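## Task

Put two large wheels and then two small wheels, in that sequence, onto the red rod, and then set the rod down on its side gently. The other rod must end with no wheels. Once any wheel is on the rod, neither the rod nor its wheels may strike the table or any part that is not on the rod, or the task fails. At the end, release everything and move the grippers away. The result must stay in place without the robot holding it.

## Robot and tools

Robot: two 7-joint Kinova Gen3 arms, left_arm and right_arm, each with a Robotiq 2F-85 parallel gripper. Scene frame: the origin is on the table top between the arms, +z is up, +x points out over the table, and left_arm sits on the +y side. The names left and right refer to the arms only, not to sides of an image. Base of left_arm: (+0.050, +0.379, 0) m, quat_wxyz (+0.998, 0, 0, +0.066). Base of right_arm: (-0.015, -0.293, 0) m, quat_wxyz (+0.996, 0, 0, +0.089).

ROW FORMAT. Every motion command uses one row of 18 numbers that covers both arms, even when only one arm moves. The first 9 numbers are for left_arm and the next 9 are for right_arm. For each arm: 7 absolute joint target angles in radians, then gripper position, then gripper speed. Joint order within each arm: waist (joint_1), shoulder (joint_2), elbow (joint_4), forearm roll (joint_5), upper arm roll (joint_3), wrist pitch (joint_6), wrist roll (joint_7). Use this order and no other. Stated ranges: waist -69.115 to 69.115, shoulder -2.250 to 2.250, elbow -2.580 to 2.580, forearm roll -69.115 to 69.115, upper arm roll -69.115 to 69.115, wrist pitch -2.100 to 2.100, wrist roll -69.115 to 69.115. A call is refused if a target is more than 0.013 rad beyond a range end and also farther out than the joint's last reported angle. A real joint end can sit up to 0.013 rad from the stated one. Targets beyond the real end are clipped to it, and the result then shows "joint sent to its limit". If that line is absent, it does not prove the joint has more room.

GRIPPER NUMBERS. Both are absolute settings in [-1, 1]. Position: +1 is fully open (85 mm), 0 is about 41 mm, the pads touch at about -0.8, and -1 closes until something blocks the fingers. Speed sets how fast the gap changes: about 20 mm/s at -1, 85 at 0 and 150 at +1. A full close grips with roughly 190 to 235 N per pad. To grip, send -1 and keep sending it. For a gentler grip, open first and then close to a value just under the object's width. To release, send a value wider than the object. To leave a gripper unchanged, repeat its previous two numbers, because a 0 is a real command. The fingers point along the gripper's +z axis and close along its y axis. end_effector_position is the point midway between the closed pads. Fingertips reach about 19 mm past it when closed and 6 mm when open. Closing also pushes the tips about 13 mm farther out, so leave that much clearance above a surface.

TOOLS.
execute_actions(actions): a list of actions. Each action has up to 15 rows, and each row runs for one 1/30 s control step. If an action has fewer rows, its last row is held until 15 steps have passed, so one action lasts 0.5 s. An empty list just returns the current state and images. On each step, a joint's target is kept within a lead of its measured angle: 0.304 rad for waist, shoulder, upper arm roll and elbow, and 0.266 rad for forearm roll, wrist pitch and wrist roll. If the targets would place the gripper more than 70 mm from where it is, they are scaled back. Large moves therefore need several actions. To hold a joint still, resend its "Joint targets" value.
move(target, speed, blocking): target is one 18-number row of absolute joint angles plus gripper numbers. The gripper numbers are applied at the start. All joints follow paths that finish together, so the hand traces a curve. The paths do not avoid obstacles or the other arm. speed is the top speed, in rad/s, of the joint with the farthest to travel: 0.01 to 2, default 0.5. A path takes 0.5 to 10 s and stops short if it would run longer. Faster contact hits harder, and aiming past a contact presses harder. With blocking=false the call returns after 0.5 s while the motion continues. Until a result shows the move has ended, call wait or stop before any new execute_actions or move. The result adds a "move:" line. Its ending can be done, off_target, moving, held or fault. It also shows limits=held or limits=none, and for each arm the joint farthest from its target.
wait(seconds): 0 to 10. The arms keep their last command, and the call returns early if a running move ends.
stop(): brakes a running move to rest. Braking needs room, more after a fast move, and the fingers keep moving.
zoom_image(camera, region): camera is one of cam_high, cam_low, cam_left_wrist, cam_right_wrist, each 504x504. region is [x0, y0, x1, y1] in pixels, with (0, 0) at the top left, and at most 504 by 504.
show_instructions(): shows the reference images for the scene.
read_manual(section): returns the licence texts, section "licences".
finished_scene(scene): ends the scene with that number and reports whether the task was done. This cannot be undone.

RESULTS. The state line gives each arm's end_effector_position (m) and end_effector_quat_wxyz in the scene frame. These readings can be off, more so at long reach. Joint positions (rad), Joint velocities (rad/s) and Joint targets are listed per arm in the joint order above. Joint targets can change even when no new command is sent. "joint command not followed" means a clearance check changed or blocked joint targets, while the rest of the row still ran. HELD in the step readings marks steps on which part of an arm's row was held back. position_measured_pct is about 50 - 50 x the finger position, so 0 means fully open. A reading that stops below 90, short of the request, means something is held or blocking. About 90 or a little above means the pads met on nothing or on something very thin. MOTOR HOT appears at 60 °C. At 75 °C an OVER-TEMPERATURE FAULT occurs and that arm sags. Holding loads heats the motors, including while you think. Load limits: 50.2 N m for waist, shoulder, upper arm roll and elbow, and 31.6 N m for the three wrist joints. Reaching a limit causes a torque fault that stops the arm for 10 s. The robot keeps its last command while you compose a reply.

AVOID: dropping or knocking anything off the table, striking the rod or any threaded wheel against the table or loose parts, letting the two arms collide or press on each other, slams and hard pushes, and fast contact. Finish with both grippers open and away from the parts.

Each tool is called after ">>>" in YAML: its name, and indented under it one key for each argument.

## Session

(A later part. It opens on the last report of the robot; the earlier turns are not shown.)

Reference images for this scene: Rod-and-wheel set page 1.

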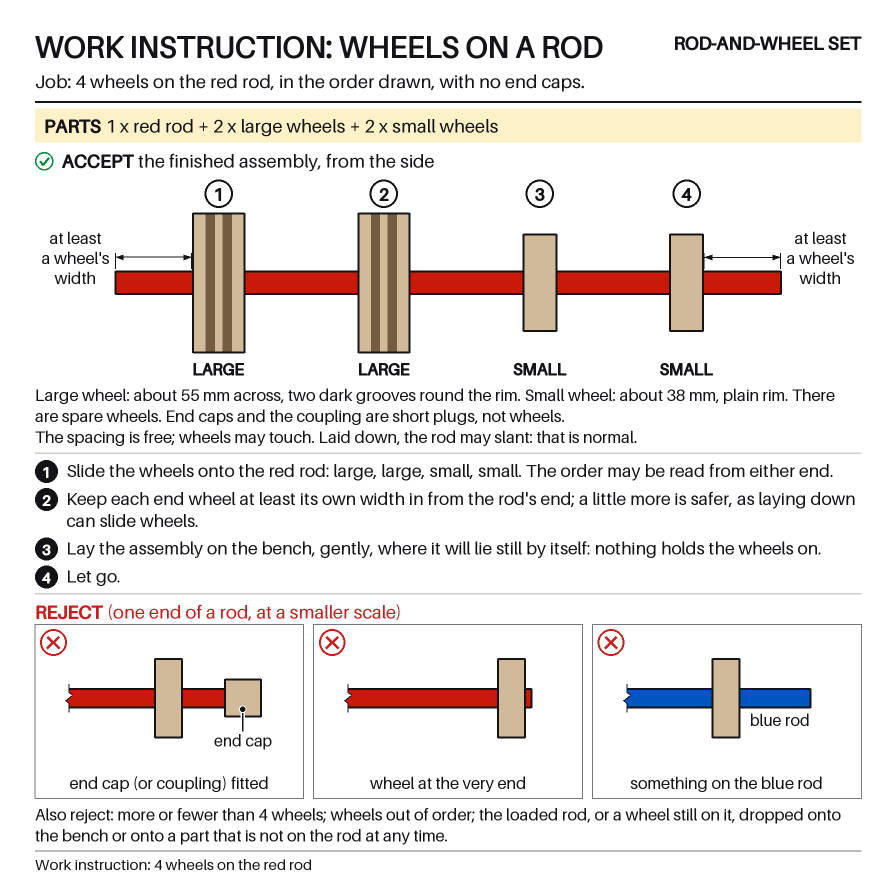

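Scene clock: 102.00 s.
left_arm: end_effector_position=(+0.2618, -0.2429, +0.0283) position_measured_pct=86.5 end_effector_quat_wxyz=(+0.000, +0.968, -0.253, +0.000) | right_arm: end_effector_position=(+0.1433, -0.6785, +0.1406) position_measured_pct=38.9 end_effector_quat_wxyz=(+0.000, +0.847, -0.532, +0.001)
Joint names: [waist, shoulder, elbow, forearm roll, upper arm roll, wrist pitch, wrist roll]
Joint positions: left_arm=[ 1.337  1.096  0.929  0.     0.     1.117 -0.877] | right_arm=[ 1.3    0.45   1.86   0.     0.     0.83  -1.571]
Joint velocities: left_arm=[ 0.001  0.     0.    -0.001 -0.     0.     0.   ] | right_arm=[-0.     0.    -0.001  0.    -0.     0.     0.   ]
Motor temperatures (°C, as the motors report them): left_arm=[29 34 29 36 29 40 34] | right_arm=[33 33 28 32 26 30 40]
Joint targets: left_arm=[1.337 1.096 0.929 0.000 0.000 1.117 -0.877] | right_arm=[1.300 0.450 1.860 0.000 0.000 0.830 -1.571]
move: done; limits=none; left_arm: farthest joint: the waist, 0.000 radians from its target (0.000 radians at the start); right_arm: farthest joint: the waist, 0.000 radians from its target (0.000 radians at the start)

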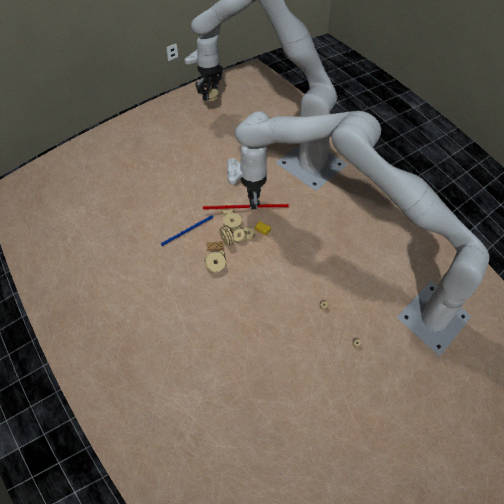

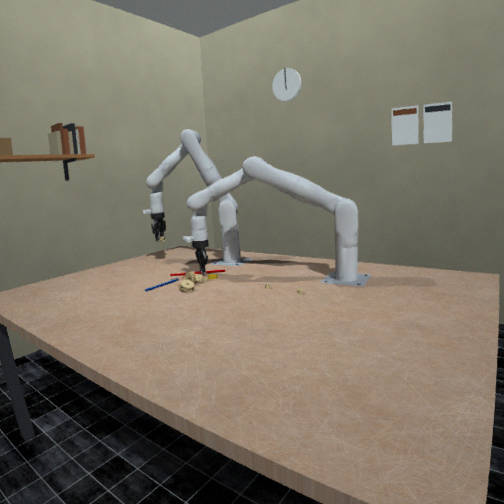

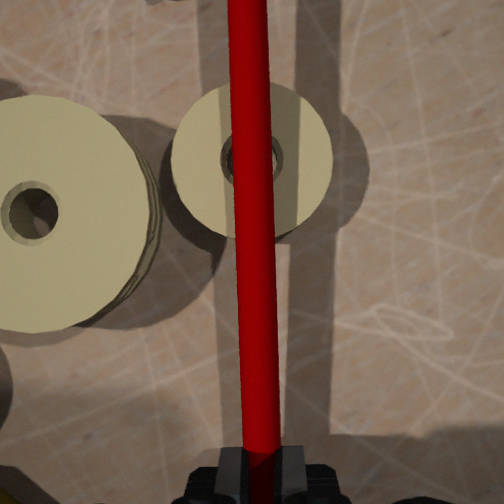

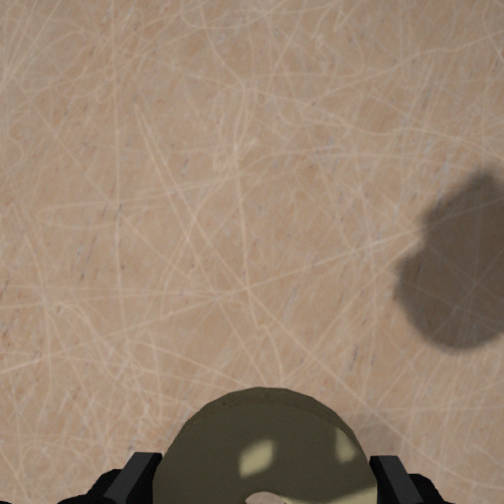

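>>> move:
  target: [1.3369,1.0143,0.8660,0,0,1.2613,-0.877,-1,0, 1.3,0.45,1.86,0,0,0.83,-1.5708,-1,0]
  speed: 0.3

>>> move:
  target: [0.2397,0.8598,1.3928,0,0,0.8890,-3.8192,-1,0, 0.1,0.976,2.3205,0,0,-1.7257,-1.5708,-1,0]
  speed: 1.0

>>> move:
  target: [0.2397,0.8942,1.4038,0,0,0.8436,-3.8192,-1,0, 0.1,0.976,2.3205,0,0,-1.7257,-1.5708,-1,0]
  speed: 0.1

Scene clock: 117.37 s.
left_arm: end_effector_position=(+0.2618, -0.2428, +0.1000) position_measured_pct=86.5 end_effector_quat_wxyz=(-0.000, +0.968, -0.253, -0.000) | right_arm: end_effector_position=(+0.1433, -0.6785, +0.1406) position_measured_pct=38.9 end_effector_quat_wxyz=(+0.000, +0.847, -0.532, +0.001)
Joint names: [waist, shoulder, elbow, forearm roll, upper arm roll, wrist pitch, wrist roll]
Joint positions: left_arm=[ 1.337  1.014  0.866 -0.     0.     1.261 -0.877] | right_arm=[ 1.3    0.45   1.86   0.     0.     0.83  -1.571]
Joint velocities: left_arm=[-0.002 -0.     0.001  0.     0.     0.001  0.   ] | right_arm=[ 0.001  0.    -0.001 -0.    -0.    -0.     0.   ]
Motor temperatures (°C, as the motors report them): left_arm=[29 34 29 36 29 40 34] | right_arm=[33 33 28 32 26 30 40]
Joint targets: left_arm=[1.337 1.014 0.866 0.000 0.000 1.261 -0.877] | right_arm=[1.300 0.450 1.860 0.000 0.000 0.830 -1.571]
move: done; limits=none; left_arm: farthest joint: the waist, 0.000 radians from its target (0.000 radians at the start); right_arm: farthest joint: the waist, 0.000 radians from its target (0.000 radians at the start)

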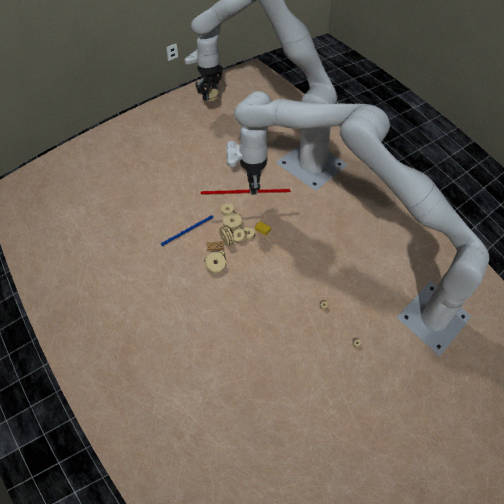

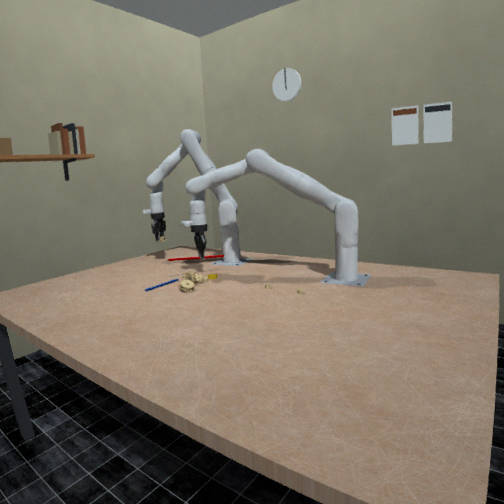

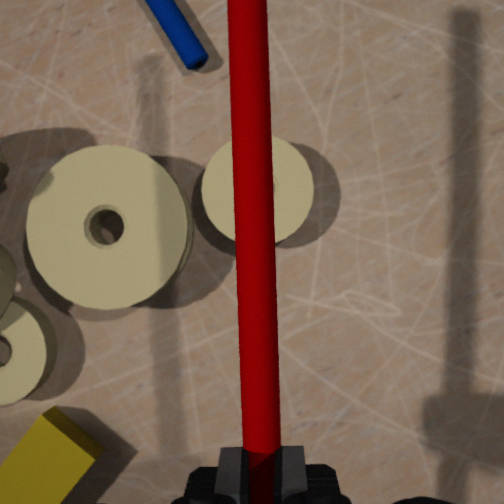

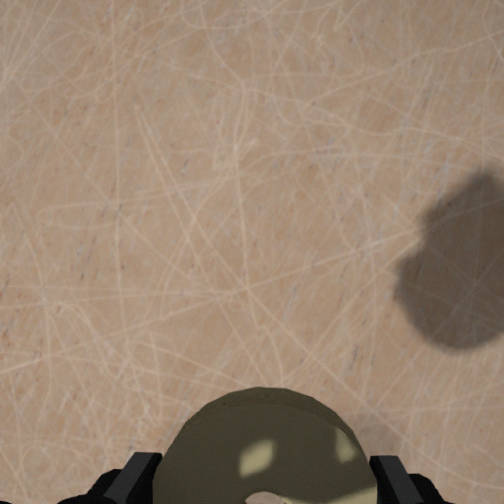

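Scene clock: 120.93 s.
left_arm: end_effector_position=(+0.6067, +0.2942, +0.0500) position_measured_pct=86.5 end_effector_quat_wxyz=(-0.000, -0.383, +0.924, +0.000) | right_arm: end_effector_position=(+0.5964, -0.2700, +0.2101) position_measured_pct=38.9 end_effector_quat_wxyz=(-0.028, +0.707, +0.028, +0.707)
Joint names: [waist, shoulder, elbow, forearm roll, upper arm roll, wrist pitch, wrist roll]
Joint positions: left_arm=[ 0.24   0.86   1.393 -0.    -0.     0.889 -3.819] | right_arm=[ 0.1    0.976  2.32   0.    -0.    -1.726 -1.571]
Joint velocities: left_arm=[-0.002 -0.001  0.    -0.001 -0.    -0.     0.001] | right_arm=[-0.003  0.001 -0.    -0.     0.    -0.     0.   ]
Motor temperatures (°C, as the motors report them): left_arm=[29 35 29 36 29 40 34] | right_arm=[33 33 28 32 26 30 40]
Joint targets: left_arm=[0.240 0.860 1.393 0.000 0.000 0.889 -3.819] | right_arm=[0.100 0.976 2.321 0.000 0.000 -1.726 -1.571]
move: done; limits=none; left_arm: farthest joint: the waist, 0.000 radians from its target (1.097 radians at the start); right_arm: farthest joint: the waist, 0.000 radians from its target (1.200 radians at the start)

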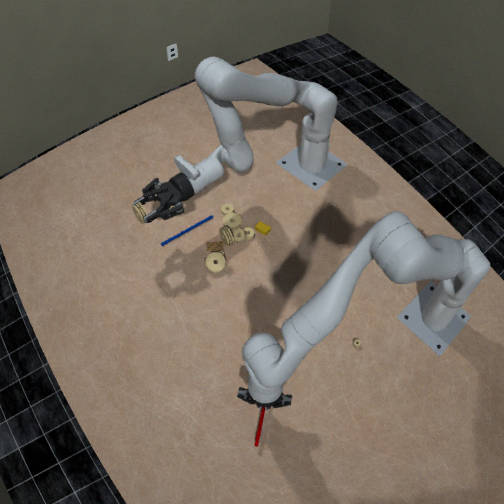

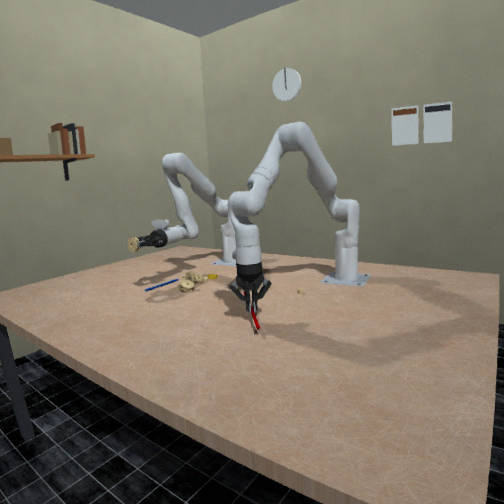

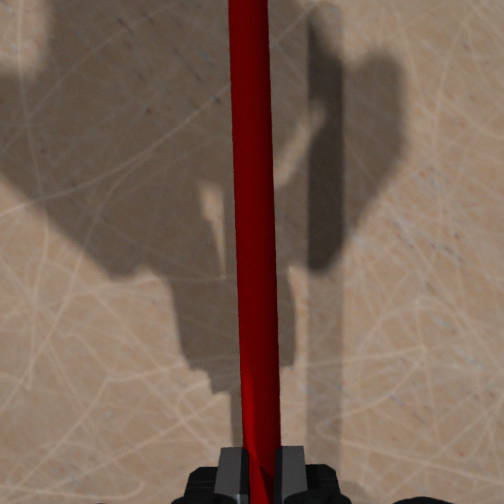

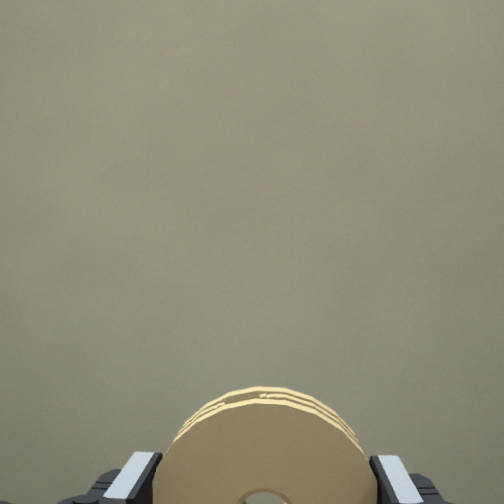

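Scene clock: 121.70 s.
left_arm: end_effector_position=(+0.6067, +0.2943, +0.0281) position_measured_pct=86.5 end_effector_quat_wxyz=(+0.000, -0.383, +0.924, -0.000) | right_arm: end_effector_position=(+0.5964, -0.2699, +0.2100) position_measured_pct=38.9 end_effector_quat_wxyz=(-0.028, +0.707, +0.028, +0.707)
Joint names: [waist, shoulder, elbow, forearm roll, upper arm roll, wrist pitch, wrist roll]
Joint positions: left_arm=[ 0.24   0.894  1.404  0.    -0.     0.844 -3.819] | right_arm=[ 0.1    0.976  2.32  -0.     0.    -1.726 -1.571]
Joint velocities: left_arm=[-0.     0.002  0.    -0.     0.    -0.001  0.   ] | right_arm=[-0. -0. -0.  0.  0.  0.  0.]
Motor temperatures (°C, as the motors report them): left_arm=[29 35 29 36 29 40 34] | right_arm=[33 33 28 32 26 30 40]
Joint targets: left_arm=[0.240 0.894 1.404 0.000 0.000 0.844 -3.819] | right_arm=[0.100 0.976 2.321 0.000 0.000 -1.726 -1.571]
move: done; limits=none; left_arm: farthest joint: the waist, 0.000 radians from its target (0.000 radians at the start); right_arm: farthest joint: the waist, 0.000 radians from its target (0.000 radians at the start)

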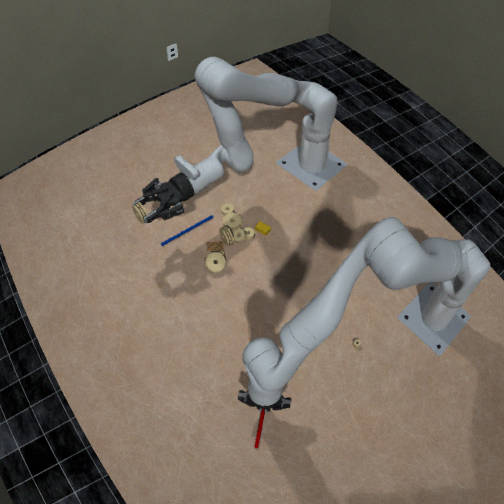

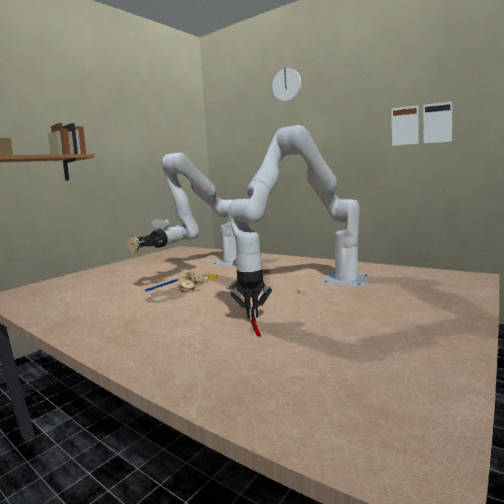

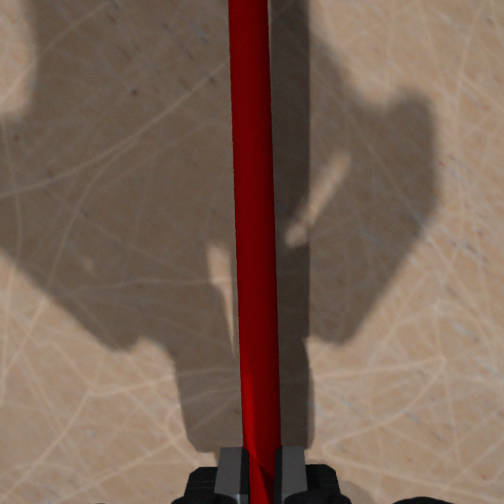

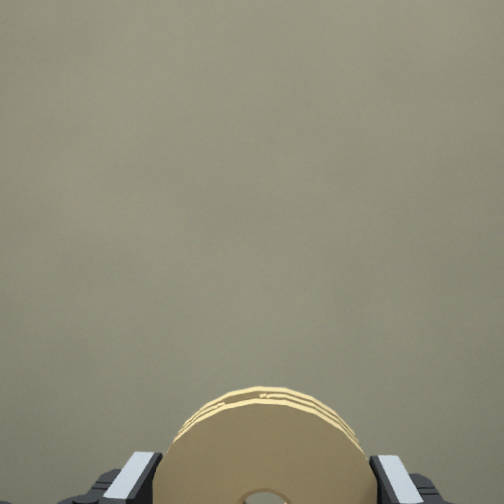

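>>> move:
  target: [0.2397,0.8942,1.4038,0,0,0.8436,-3.8192,-0.4,-0.5, 0.1,0.976,2.3205,0,0,-1.7257,-1.5708,-1,0]

>>> move:
  target: [0.2397,0.9071,1.4069,0,0,0.8276,-3.8192,-0.4,-0.5, 0.1,0.976,2.3205,0,0,-1.7257,-1.5708,-1,0]
  speed: 0.05

>>> move:
  target: [0.2397,0.9071,1.4069,0,0,0.8276,-3.8192,-1,0, 0.1,0.976,2.3205,0,0,-1.7257,-1.5708,-1,0]

Scene clock: 125.33 s.
left_arm: end_effector_position=(+0.6067, +0.2943, +0.0280) position_measured_pct=69.8 end_effector_quat_wxyz=(-0.000, -0.383, +0.924, +0.000) | right_arm: end_effector_position=(+0.5964, -0.2699, +0.2100) position_measured_pct=38.9 end_effector_quat_wxyz=(-0.028, +0.707, +0.028, +0.707)
Joint names: [waist, shoulder, elbow, forearm roll, upper arm roll, wrist pitch, wrist roll]
Joint positions: left_arm=[ 0.24   0.894  1.404  0.     0.     0.844 -3.819] | right_arm=[ 0.1    0.976  2.32  -0.     0.    -1.726 -1.571]
Joint velocities: left_arm=[ 0.     0.     0.     0.001  0.    -0.    -0.   ] | right_arm=[-0. -0. -0.  0.  0. -0.  0.]
Motor temperatures (°C, as the motors report them): left_arm=[29 35 29 36 29 40 34] | right_arm=[33 33 28 32 26 30 40]
Joint targets: left_arm=[0.240 0.894 1.404 0.000 0.000 0.844 -3.819] | right_arm=[0.100 0.976 2.321 0.000 0.000 -1.726 -1.571]
move: done; limits=none; left_arm: farthest joint: the waist, 0.000 radians from its target (0.000 radians at the start); right_arm: farthest joint: the waist, 0.000 radians from its target (0.000 radians at the start)

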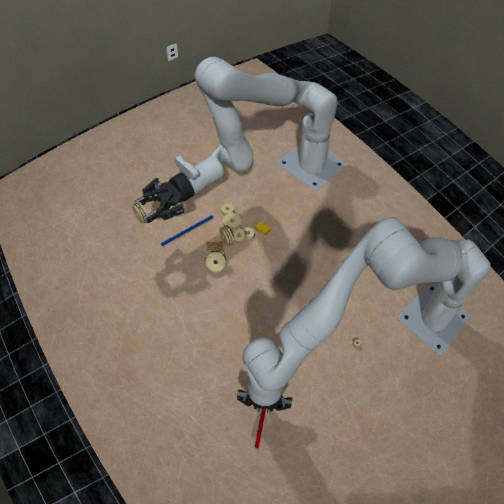

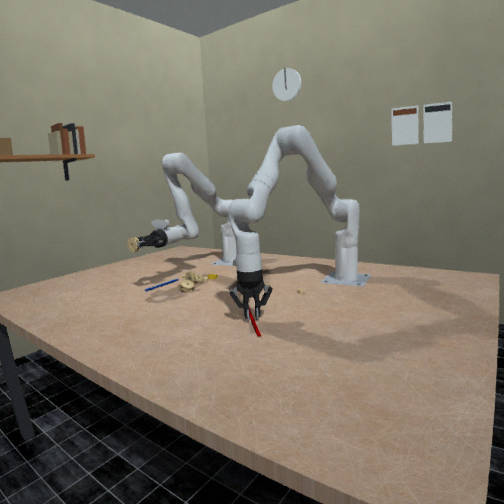

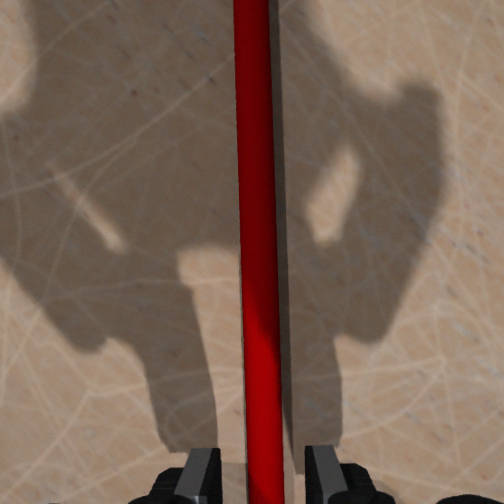

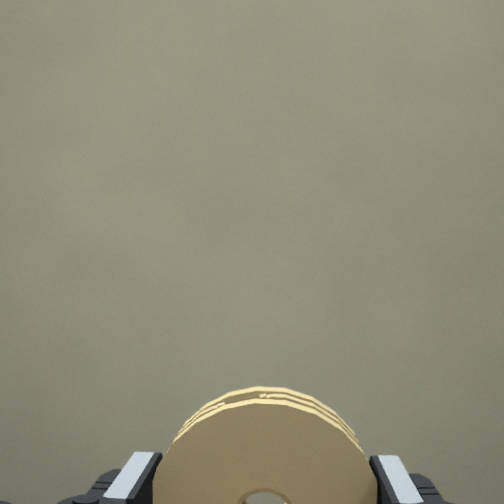

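Scene clock: 126.07 s.
left_arm: end_effector_position=(+0.6067, +0.2943, +0.0200) position_measured_pct=69.8 end_effector_quat_wxyz=(+0.000, -0.383, +0.924, -0.000) | right_arm: end_effector_position=(+0.5964, -0.2699, +0.2100) position_measured_pct=38.9 end_effector_quat_wxyz=(-0.028, +0.707, +0.028, +0.707)
Joint names: [waist, shoulder, elbow, forearm roll, upper arm roll, wrist pitch, wrist roll]
Joint positions: left_arm=[ 0.24   0.907  1.407  0.    -0.     0.828 -3.819] | right_arm=[ 0.1    0.976  2.32  -0.     0.    -1.726 -1.571]
Joint velocities: left_arm=[ 0.002  0.002 -0.    -0.     0.     0.001 -0.   ] | right_arm=[-0.    -0.     0.001  0.001  0.    -0.     0.   ]
Motor temperatures (°C, as the motors report them): left_arm=[29 35 29 36 29 40 34] | right_arm=[33 33 28 32 26 30 40]
Joint targets: left_arm=[0.240 0.907 1.407 0.000 0.000 0.828 -3.819] | right_arm=[0.100 0.976 2.321 0.000 0.000 -1.726 -1.571]
move: done; limits=none; left_arm: farthest joint: the waist, 0.000 radians from its target (0.000 radians at the start); right_arm: farthest joint: the waist, 0.000 radians from its target (0.000 radians at the start)

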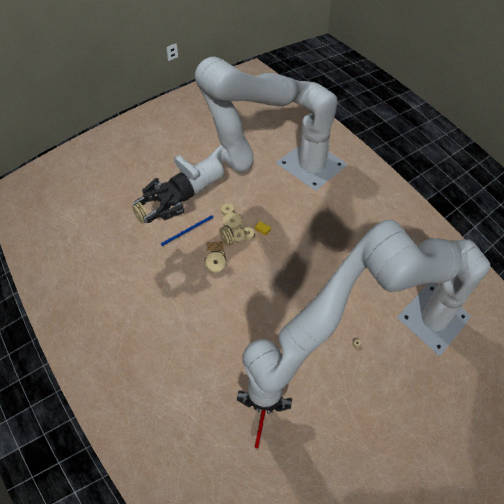

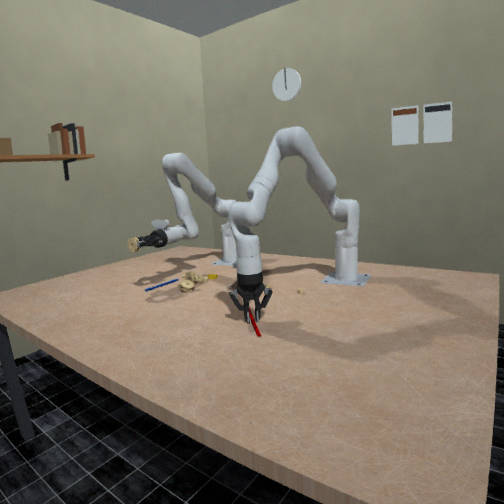

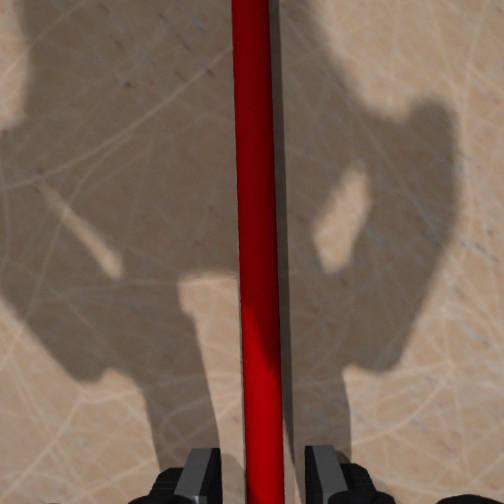

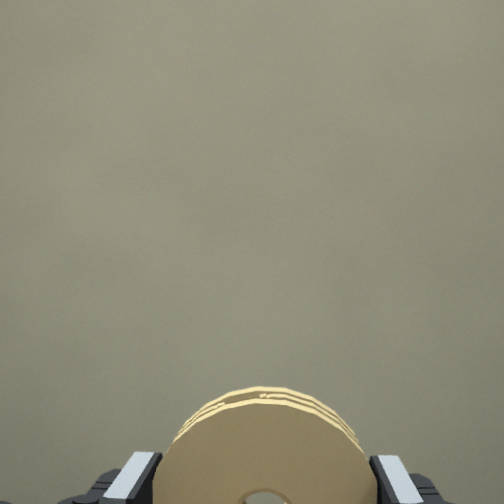

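Scene clock: 126.77 s.
left_arm: end_effector_position=(+0.6068, +0.2943, +0.0204) position_measured_pct=86.5 end_effector_quat_wxyz=(+0.000, -0.383, +0.924, -0.000) | right_arm: end_effector_position=(+0.5964, -0.2699, +0.2100) position_measured_pct=38.9 end_effector_quat_wxyz=(-0.028, +0.707, +0.028, +0.707)
Joint names: [waist, shoulder, elbow, forearm roll, upper arm roll, wrist pitch, wrist roll]
Joint positions: left_arm=[ 0.24   0.907  1.407 -0.     0.     0.828 -3.819] | right_arm=[ 0.1    0.976  2.32   0.     0.    -1.726 -1.571]
Joint velocities: left_arm=[ 0.     0.     0.     0.001 -0.     0.001  0.   ] | right_arm=[-0. -0. -0.  0.  0. -0. -0.]
Motor temperatures (°C, as the motors report them): left_arm=[29 35 29 36 29 40 34] | right_arm=[33 33 28 32 26 30 40]
Joint targets: left_arm=[0.240 0.907 1.407 0.000 0.000 0.828 -3.819] | right_arm=[0.100 0.976 2.321 0.000 0.000 -1.726 -1.571]
move: done; limits=none; left_arm: farthest joint: the shoulder, 0.001 radians from its target (0.000 radians at the start); right_arm: farthest joint: the waist, 0.000 radians from its target (0.000 radians at the start)

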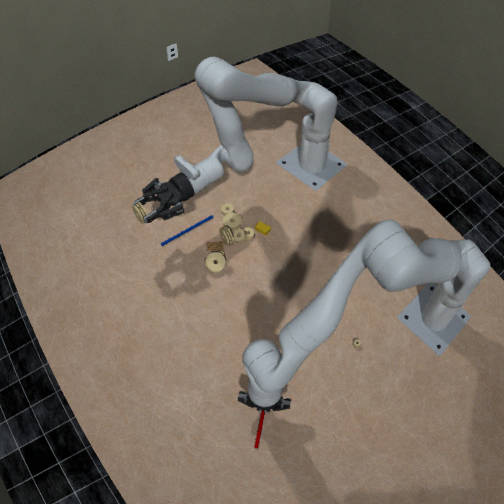

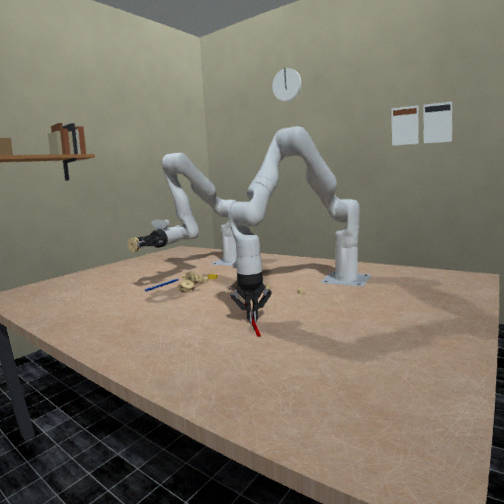

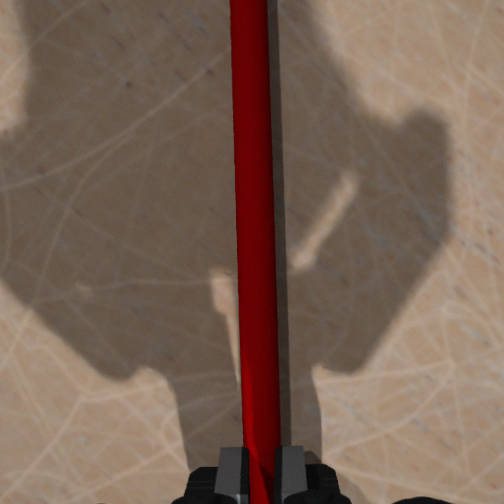

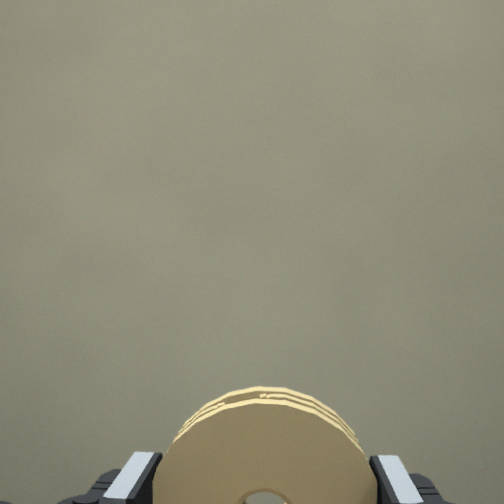

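>>> move:
  target: [0.2397,0.6416,1.0732,0,0,1.4268,-3.8192,-1,0, -0.607,0.976,2.3205,0,0,-1.7257,-1.5708,-1,0]
  speed: 0.6

>>> move:
  target: [0.2397,0.6416,1.0732,0,0,1.4268,-3.8192,-1,0, -0.607,0.9655,2.1475,0,0,-1.5422,-1.5708,-1,0]
  speed: 0.25

Scene clock: 131.33 s.
left_arm: end_effector_position=(+0.6067, +0.2943, +0.2655) position_measured_pct=86.5 end_effector_quat_wxyz=(-0.000, -0.383, +0.924, +0.000) | right_arm: end_effector_position=(+0.4348, +0.1215, +0.2100) position_measured_pct=38.9 end_effector_quat_wxyz=(-0.271, +0.653, +0.271, +0.653)
Joint names: [waist, shoulder, elbow, forearm roll, upper arm roll, wrist pitch, wrist roll]
Joint positions: left_arm=[ 0.24   0.642  1.073  0.     0.     1.427 -3.819] | right_arm=[-0.607  0.976  2.32   0.    -0.    -1.726 -1.571]
Joint velocities: left_arm=[0.    0.001 0.    0.001 0.    0.    0.   ] | right_arm=[-0.002 -0.     0.001 -0.     0.     0.    -0.   ]
Motor temperatures (°C, as the motors report them): left_arm=[29 35 29 36 29 40 34] | right_arm=[33 33 28 32 26 30 40]
Joint targets: left_arm=[0.240 0.642 1.073 0.000 0.000 1.427 -3.819] | right_arm=[-0.607 0.976 2.321 0.000 0.000 -1.726 -1.571]
move: done; limits=none; left_arm: farthest joint: the waist, 0.000 radians from its target (0.000 radians at the start); right_arm: farthest joint: the waist, 0.000 radians from its target (0.707 radians at the start)

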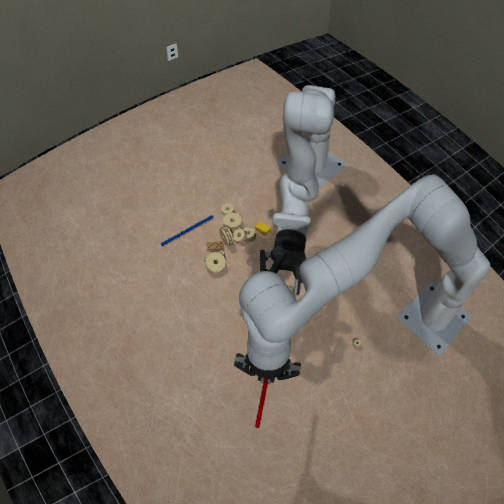

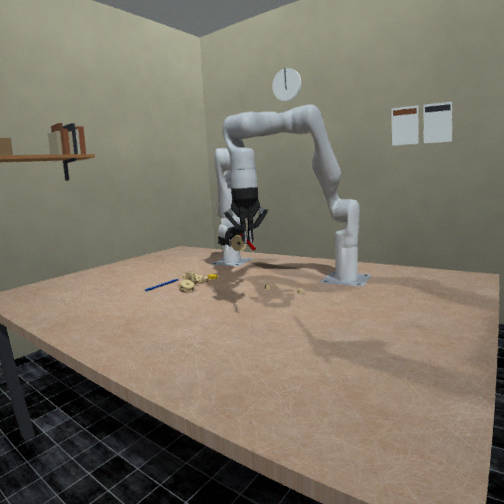

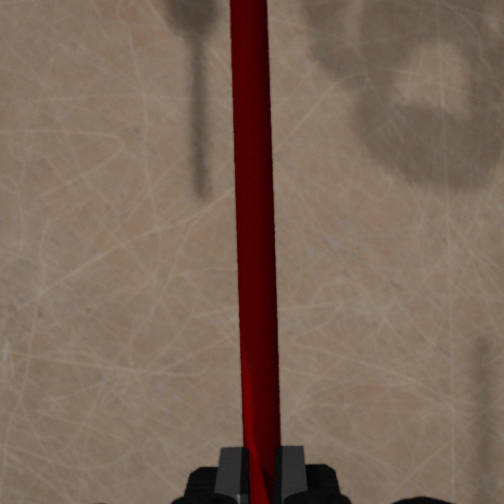

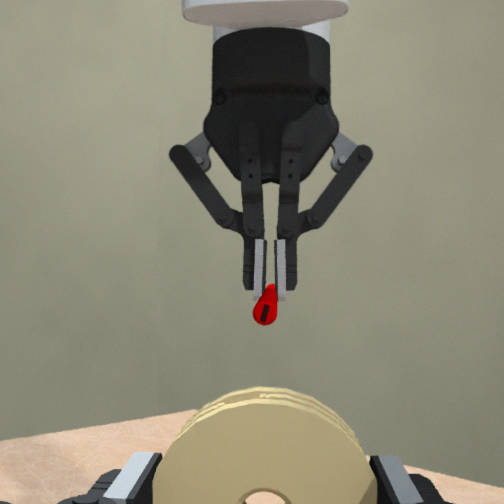

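Scene clock: 132.43 s.
left_arm: end_effector_position=(+0.6067, +0.2943, +0.2655) position_measured_pct=86.5 end_effector_quat_wxyz=(-0.000, -0.383, +0.924, +0.000) | right_arm: end_effector_position=(+0.4736, +0.1605, +0.2100) position_measured_pct=38.9 end_effector_quat_wxyz=(-0.271, +0.653, +0.271, +0.653)
Joint names: [waist, shoulder, elbow, forearm roll, upper arm roll, wrist pitch, wrist roll]
Joint positions: left_arm=[ 0.24   0.642  1.073  0.    -0.     1.427 -3.819] | right_arm=[-0.607  0.966  2.148 -0.     0.    -1.542 -1.571]
Joint velocities: left_arm=[-0.    -0.001  0.     0.    -0.    -0.     0.   ] | right_arm=[-0.    -0.    -0.003 -0.     0.     0.    -0.   ]
Motor temperatures (°C, as the motors report them): left_arm=[29 35 29 36 29 40 34] | right_arm=[33 33 28 32 26 30 40]
Joint targets: left_arm=[0.240 0.642 1.073 0.000 0.000 1.427 -3.819] | right_arm=[-0.607 0.966 2.147 0.000 0.000 -1.542 -1.571]
move: done; limits=none; left_arm: farthest joint: the waist, 0.000 radians from its target (0.000 radians at the start); right_arm: farthest joint: the waist, 0.000 radians from its target (0.000 radians at the start)

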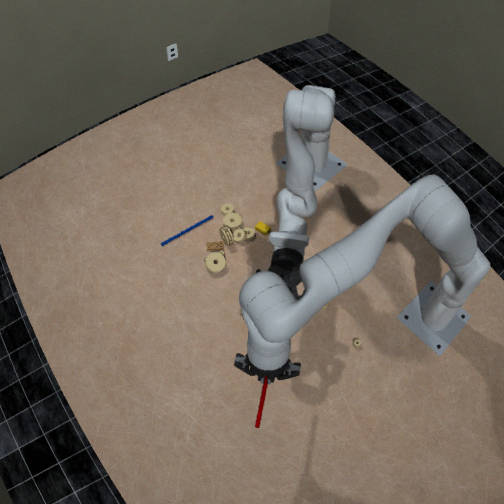

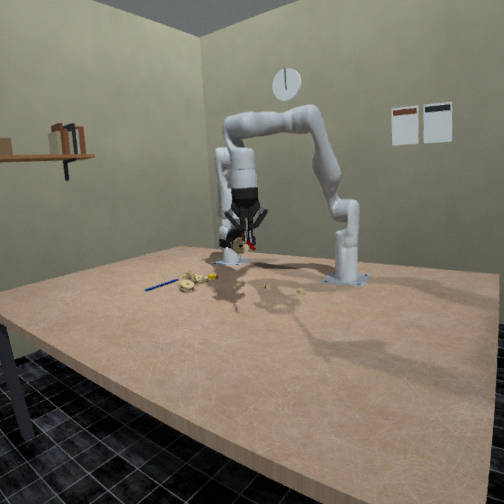

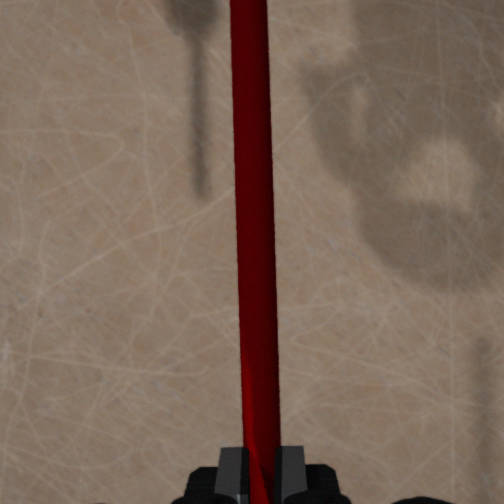

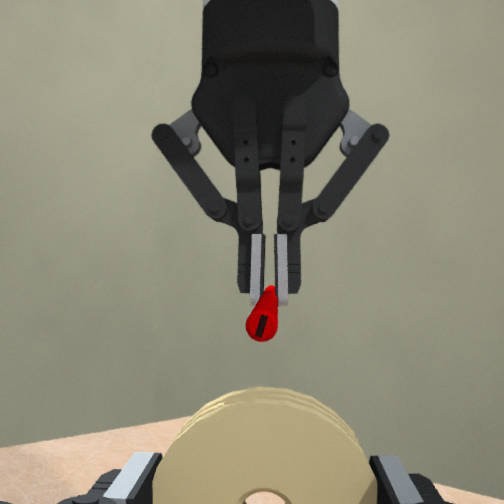

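>>> move:
  target: [0.2397,0.6416,1.0732,0,0,1.4268,-3.8192,-1,0, -0.607,0.9702,2.0667,0,0,-1.4661,-1.5708,-1,0]
  speed: 0.2

>>> zoom_image:
  camera: "cam_right_wrist"
  region: [164, 304, 364, 504]

Scene clock: 139.73 s.
left_arm: end_effector_position=(+0.6067, +0.2943, +0.2655) position_measured_pct=86.5 end_effector_quat_wxyz=(-0.000, -0.383, +0.924, +0.000) | right_arm: end_effector_position=(+0.4912, +0.1782, +0.2100) position_measured_pct=38.9 end_effector_quat_wxyz=(-0.271, +0.653, +0.271, +0.653)
Joint names: [waist, shoulder, elbow, forearm roll, upper arm roll, wrist pitch, wrist roll]
Joint positions: left_arm=[ 0.24   0.642  1.073  0.    -0.     1.427 -3.819] | right_arm=[-0.607  0.97   2.067 -0.     0.    -1.466 -1.571]
Joint velocities: left_arm=[ 0.    -0.001 -0.     0.001 -0.    -0.001  0.   ] | right_arm=[ 0.     0.    -0.002 -0.001  0.     0.     0.   ]
Motor temperatures (°C, as the motors report them): left_arm=[29 35 29 36 29 40 34] | right_arm=[33 33 28 32 26 30 40]
Joint targets: left_arm=[0.240 0.642 1.073 0.000 0.000 1.427 -3.819] | right_arm=[-0.607 0.970 2.067 0.000 0.000 -1.466 -1.571]
move: done; limits=none; left_arm: farthest joint: the waist, 0.000 radians from its target (0.000 radians at the start); right_arm: farthest joint: the waist, 0.000 radians from its target (0.000 radians at the start)

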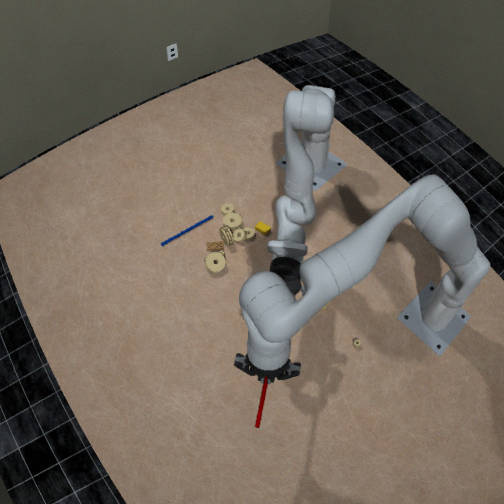

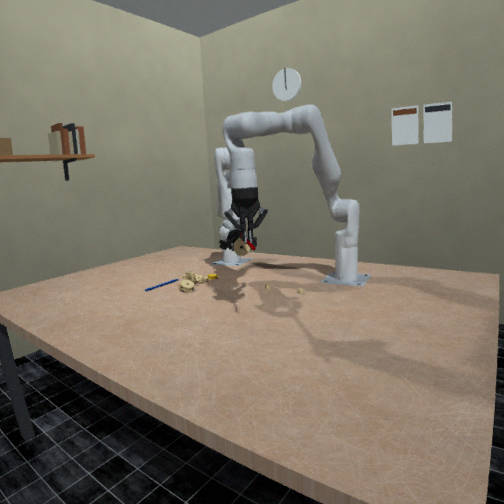

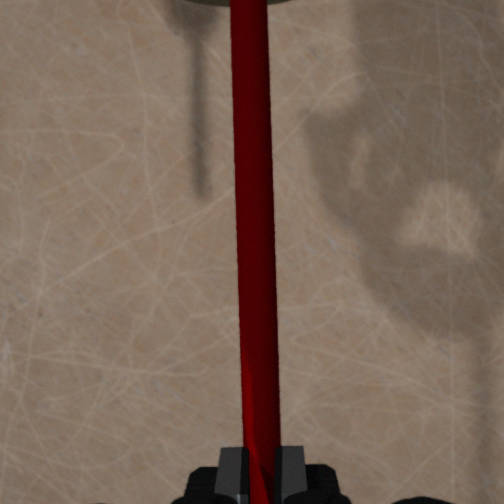

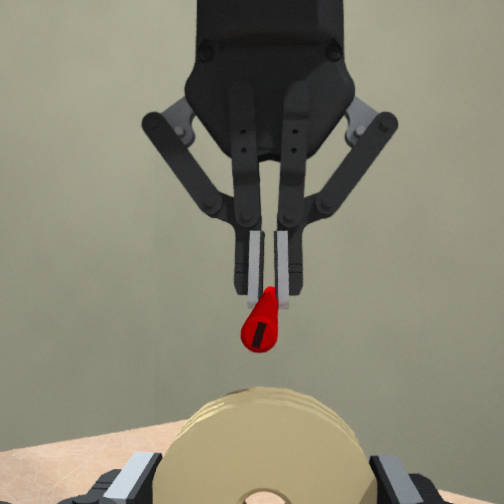

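Region (164, 304, 364, 504) of cam_right_wrist's 504x504 image, scaled by 2.520.

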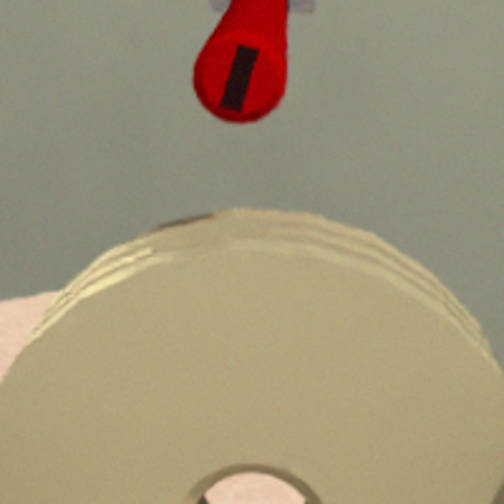

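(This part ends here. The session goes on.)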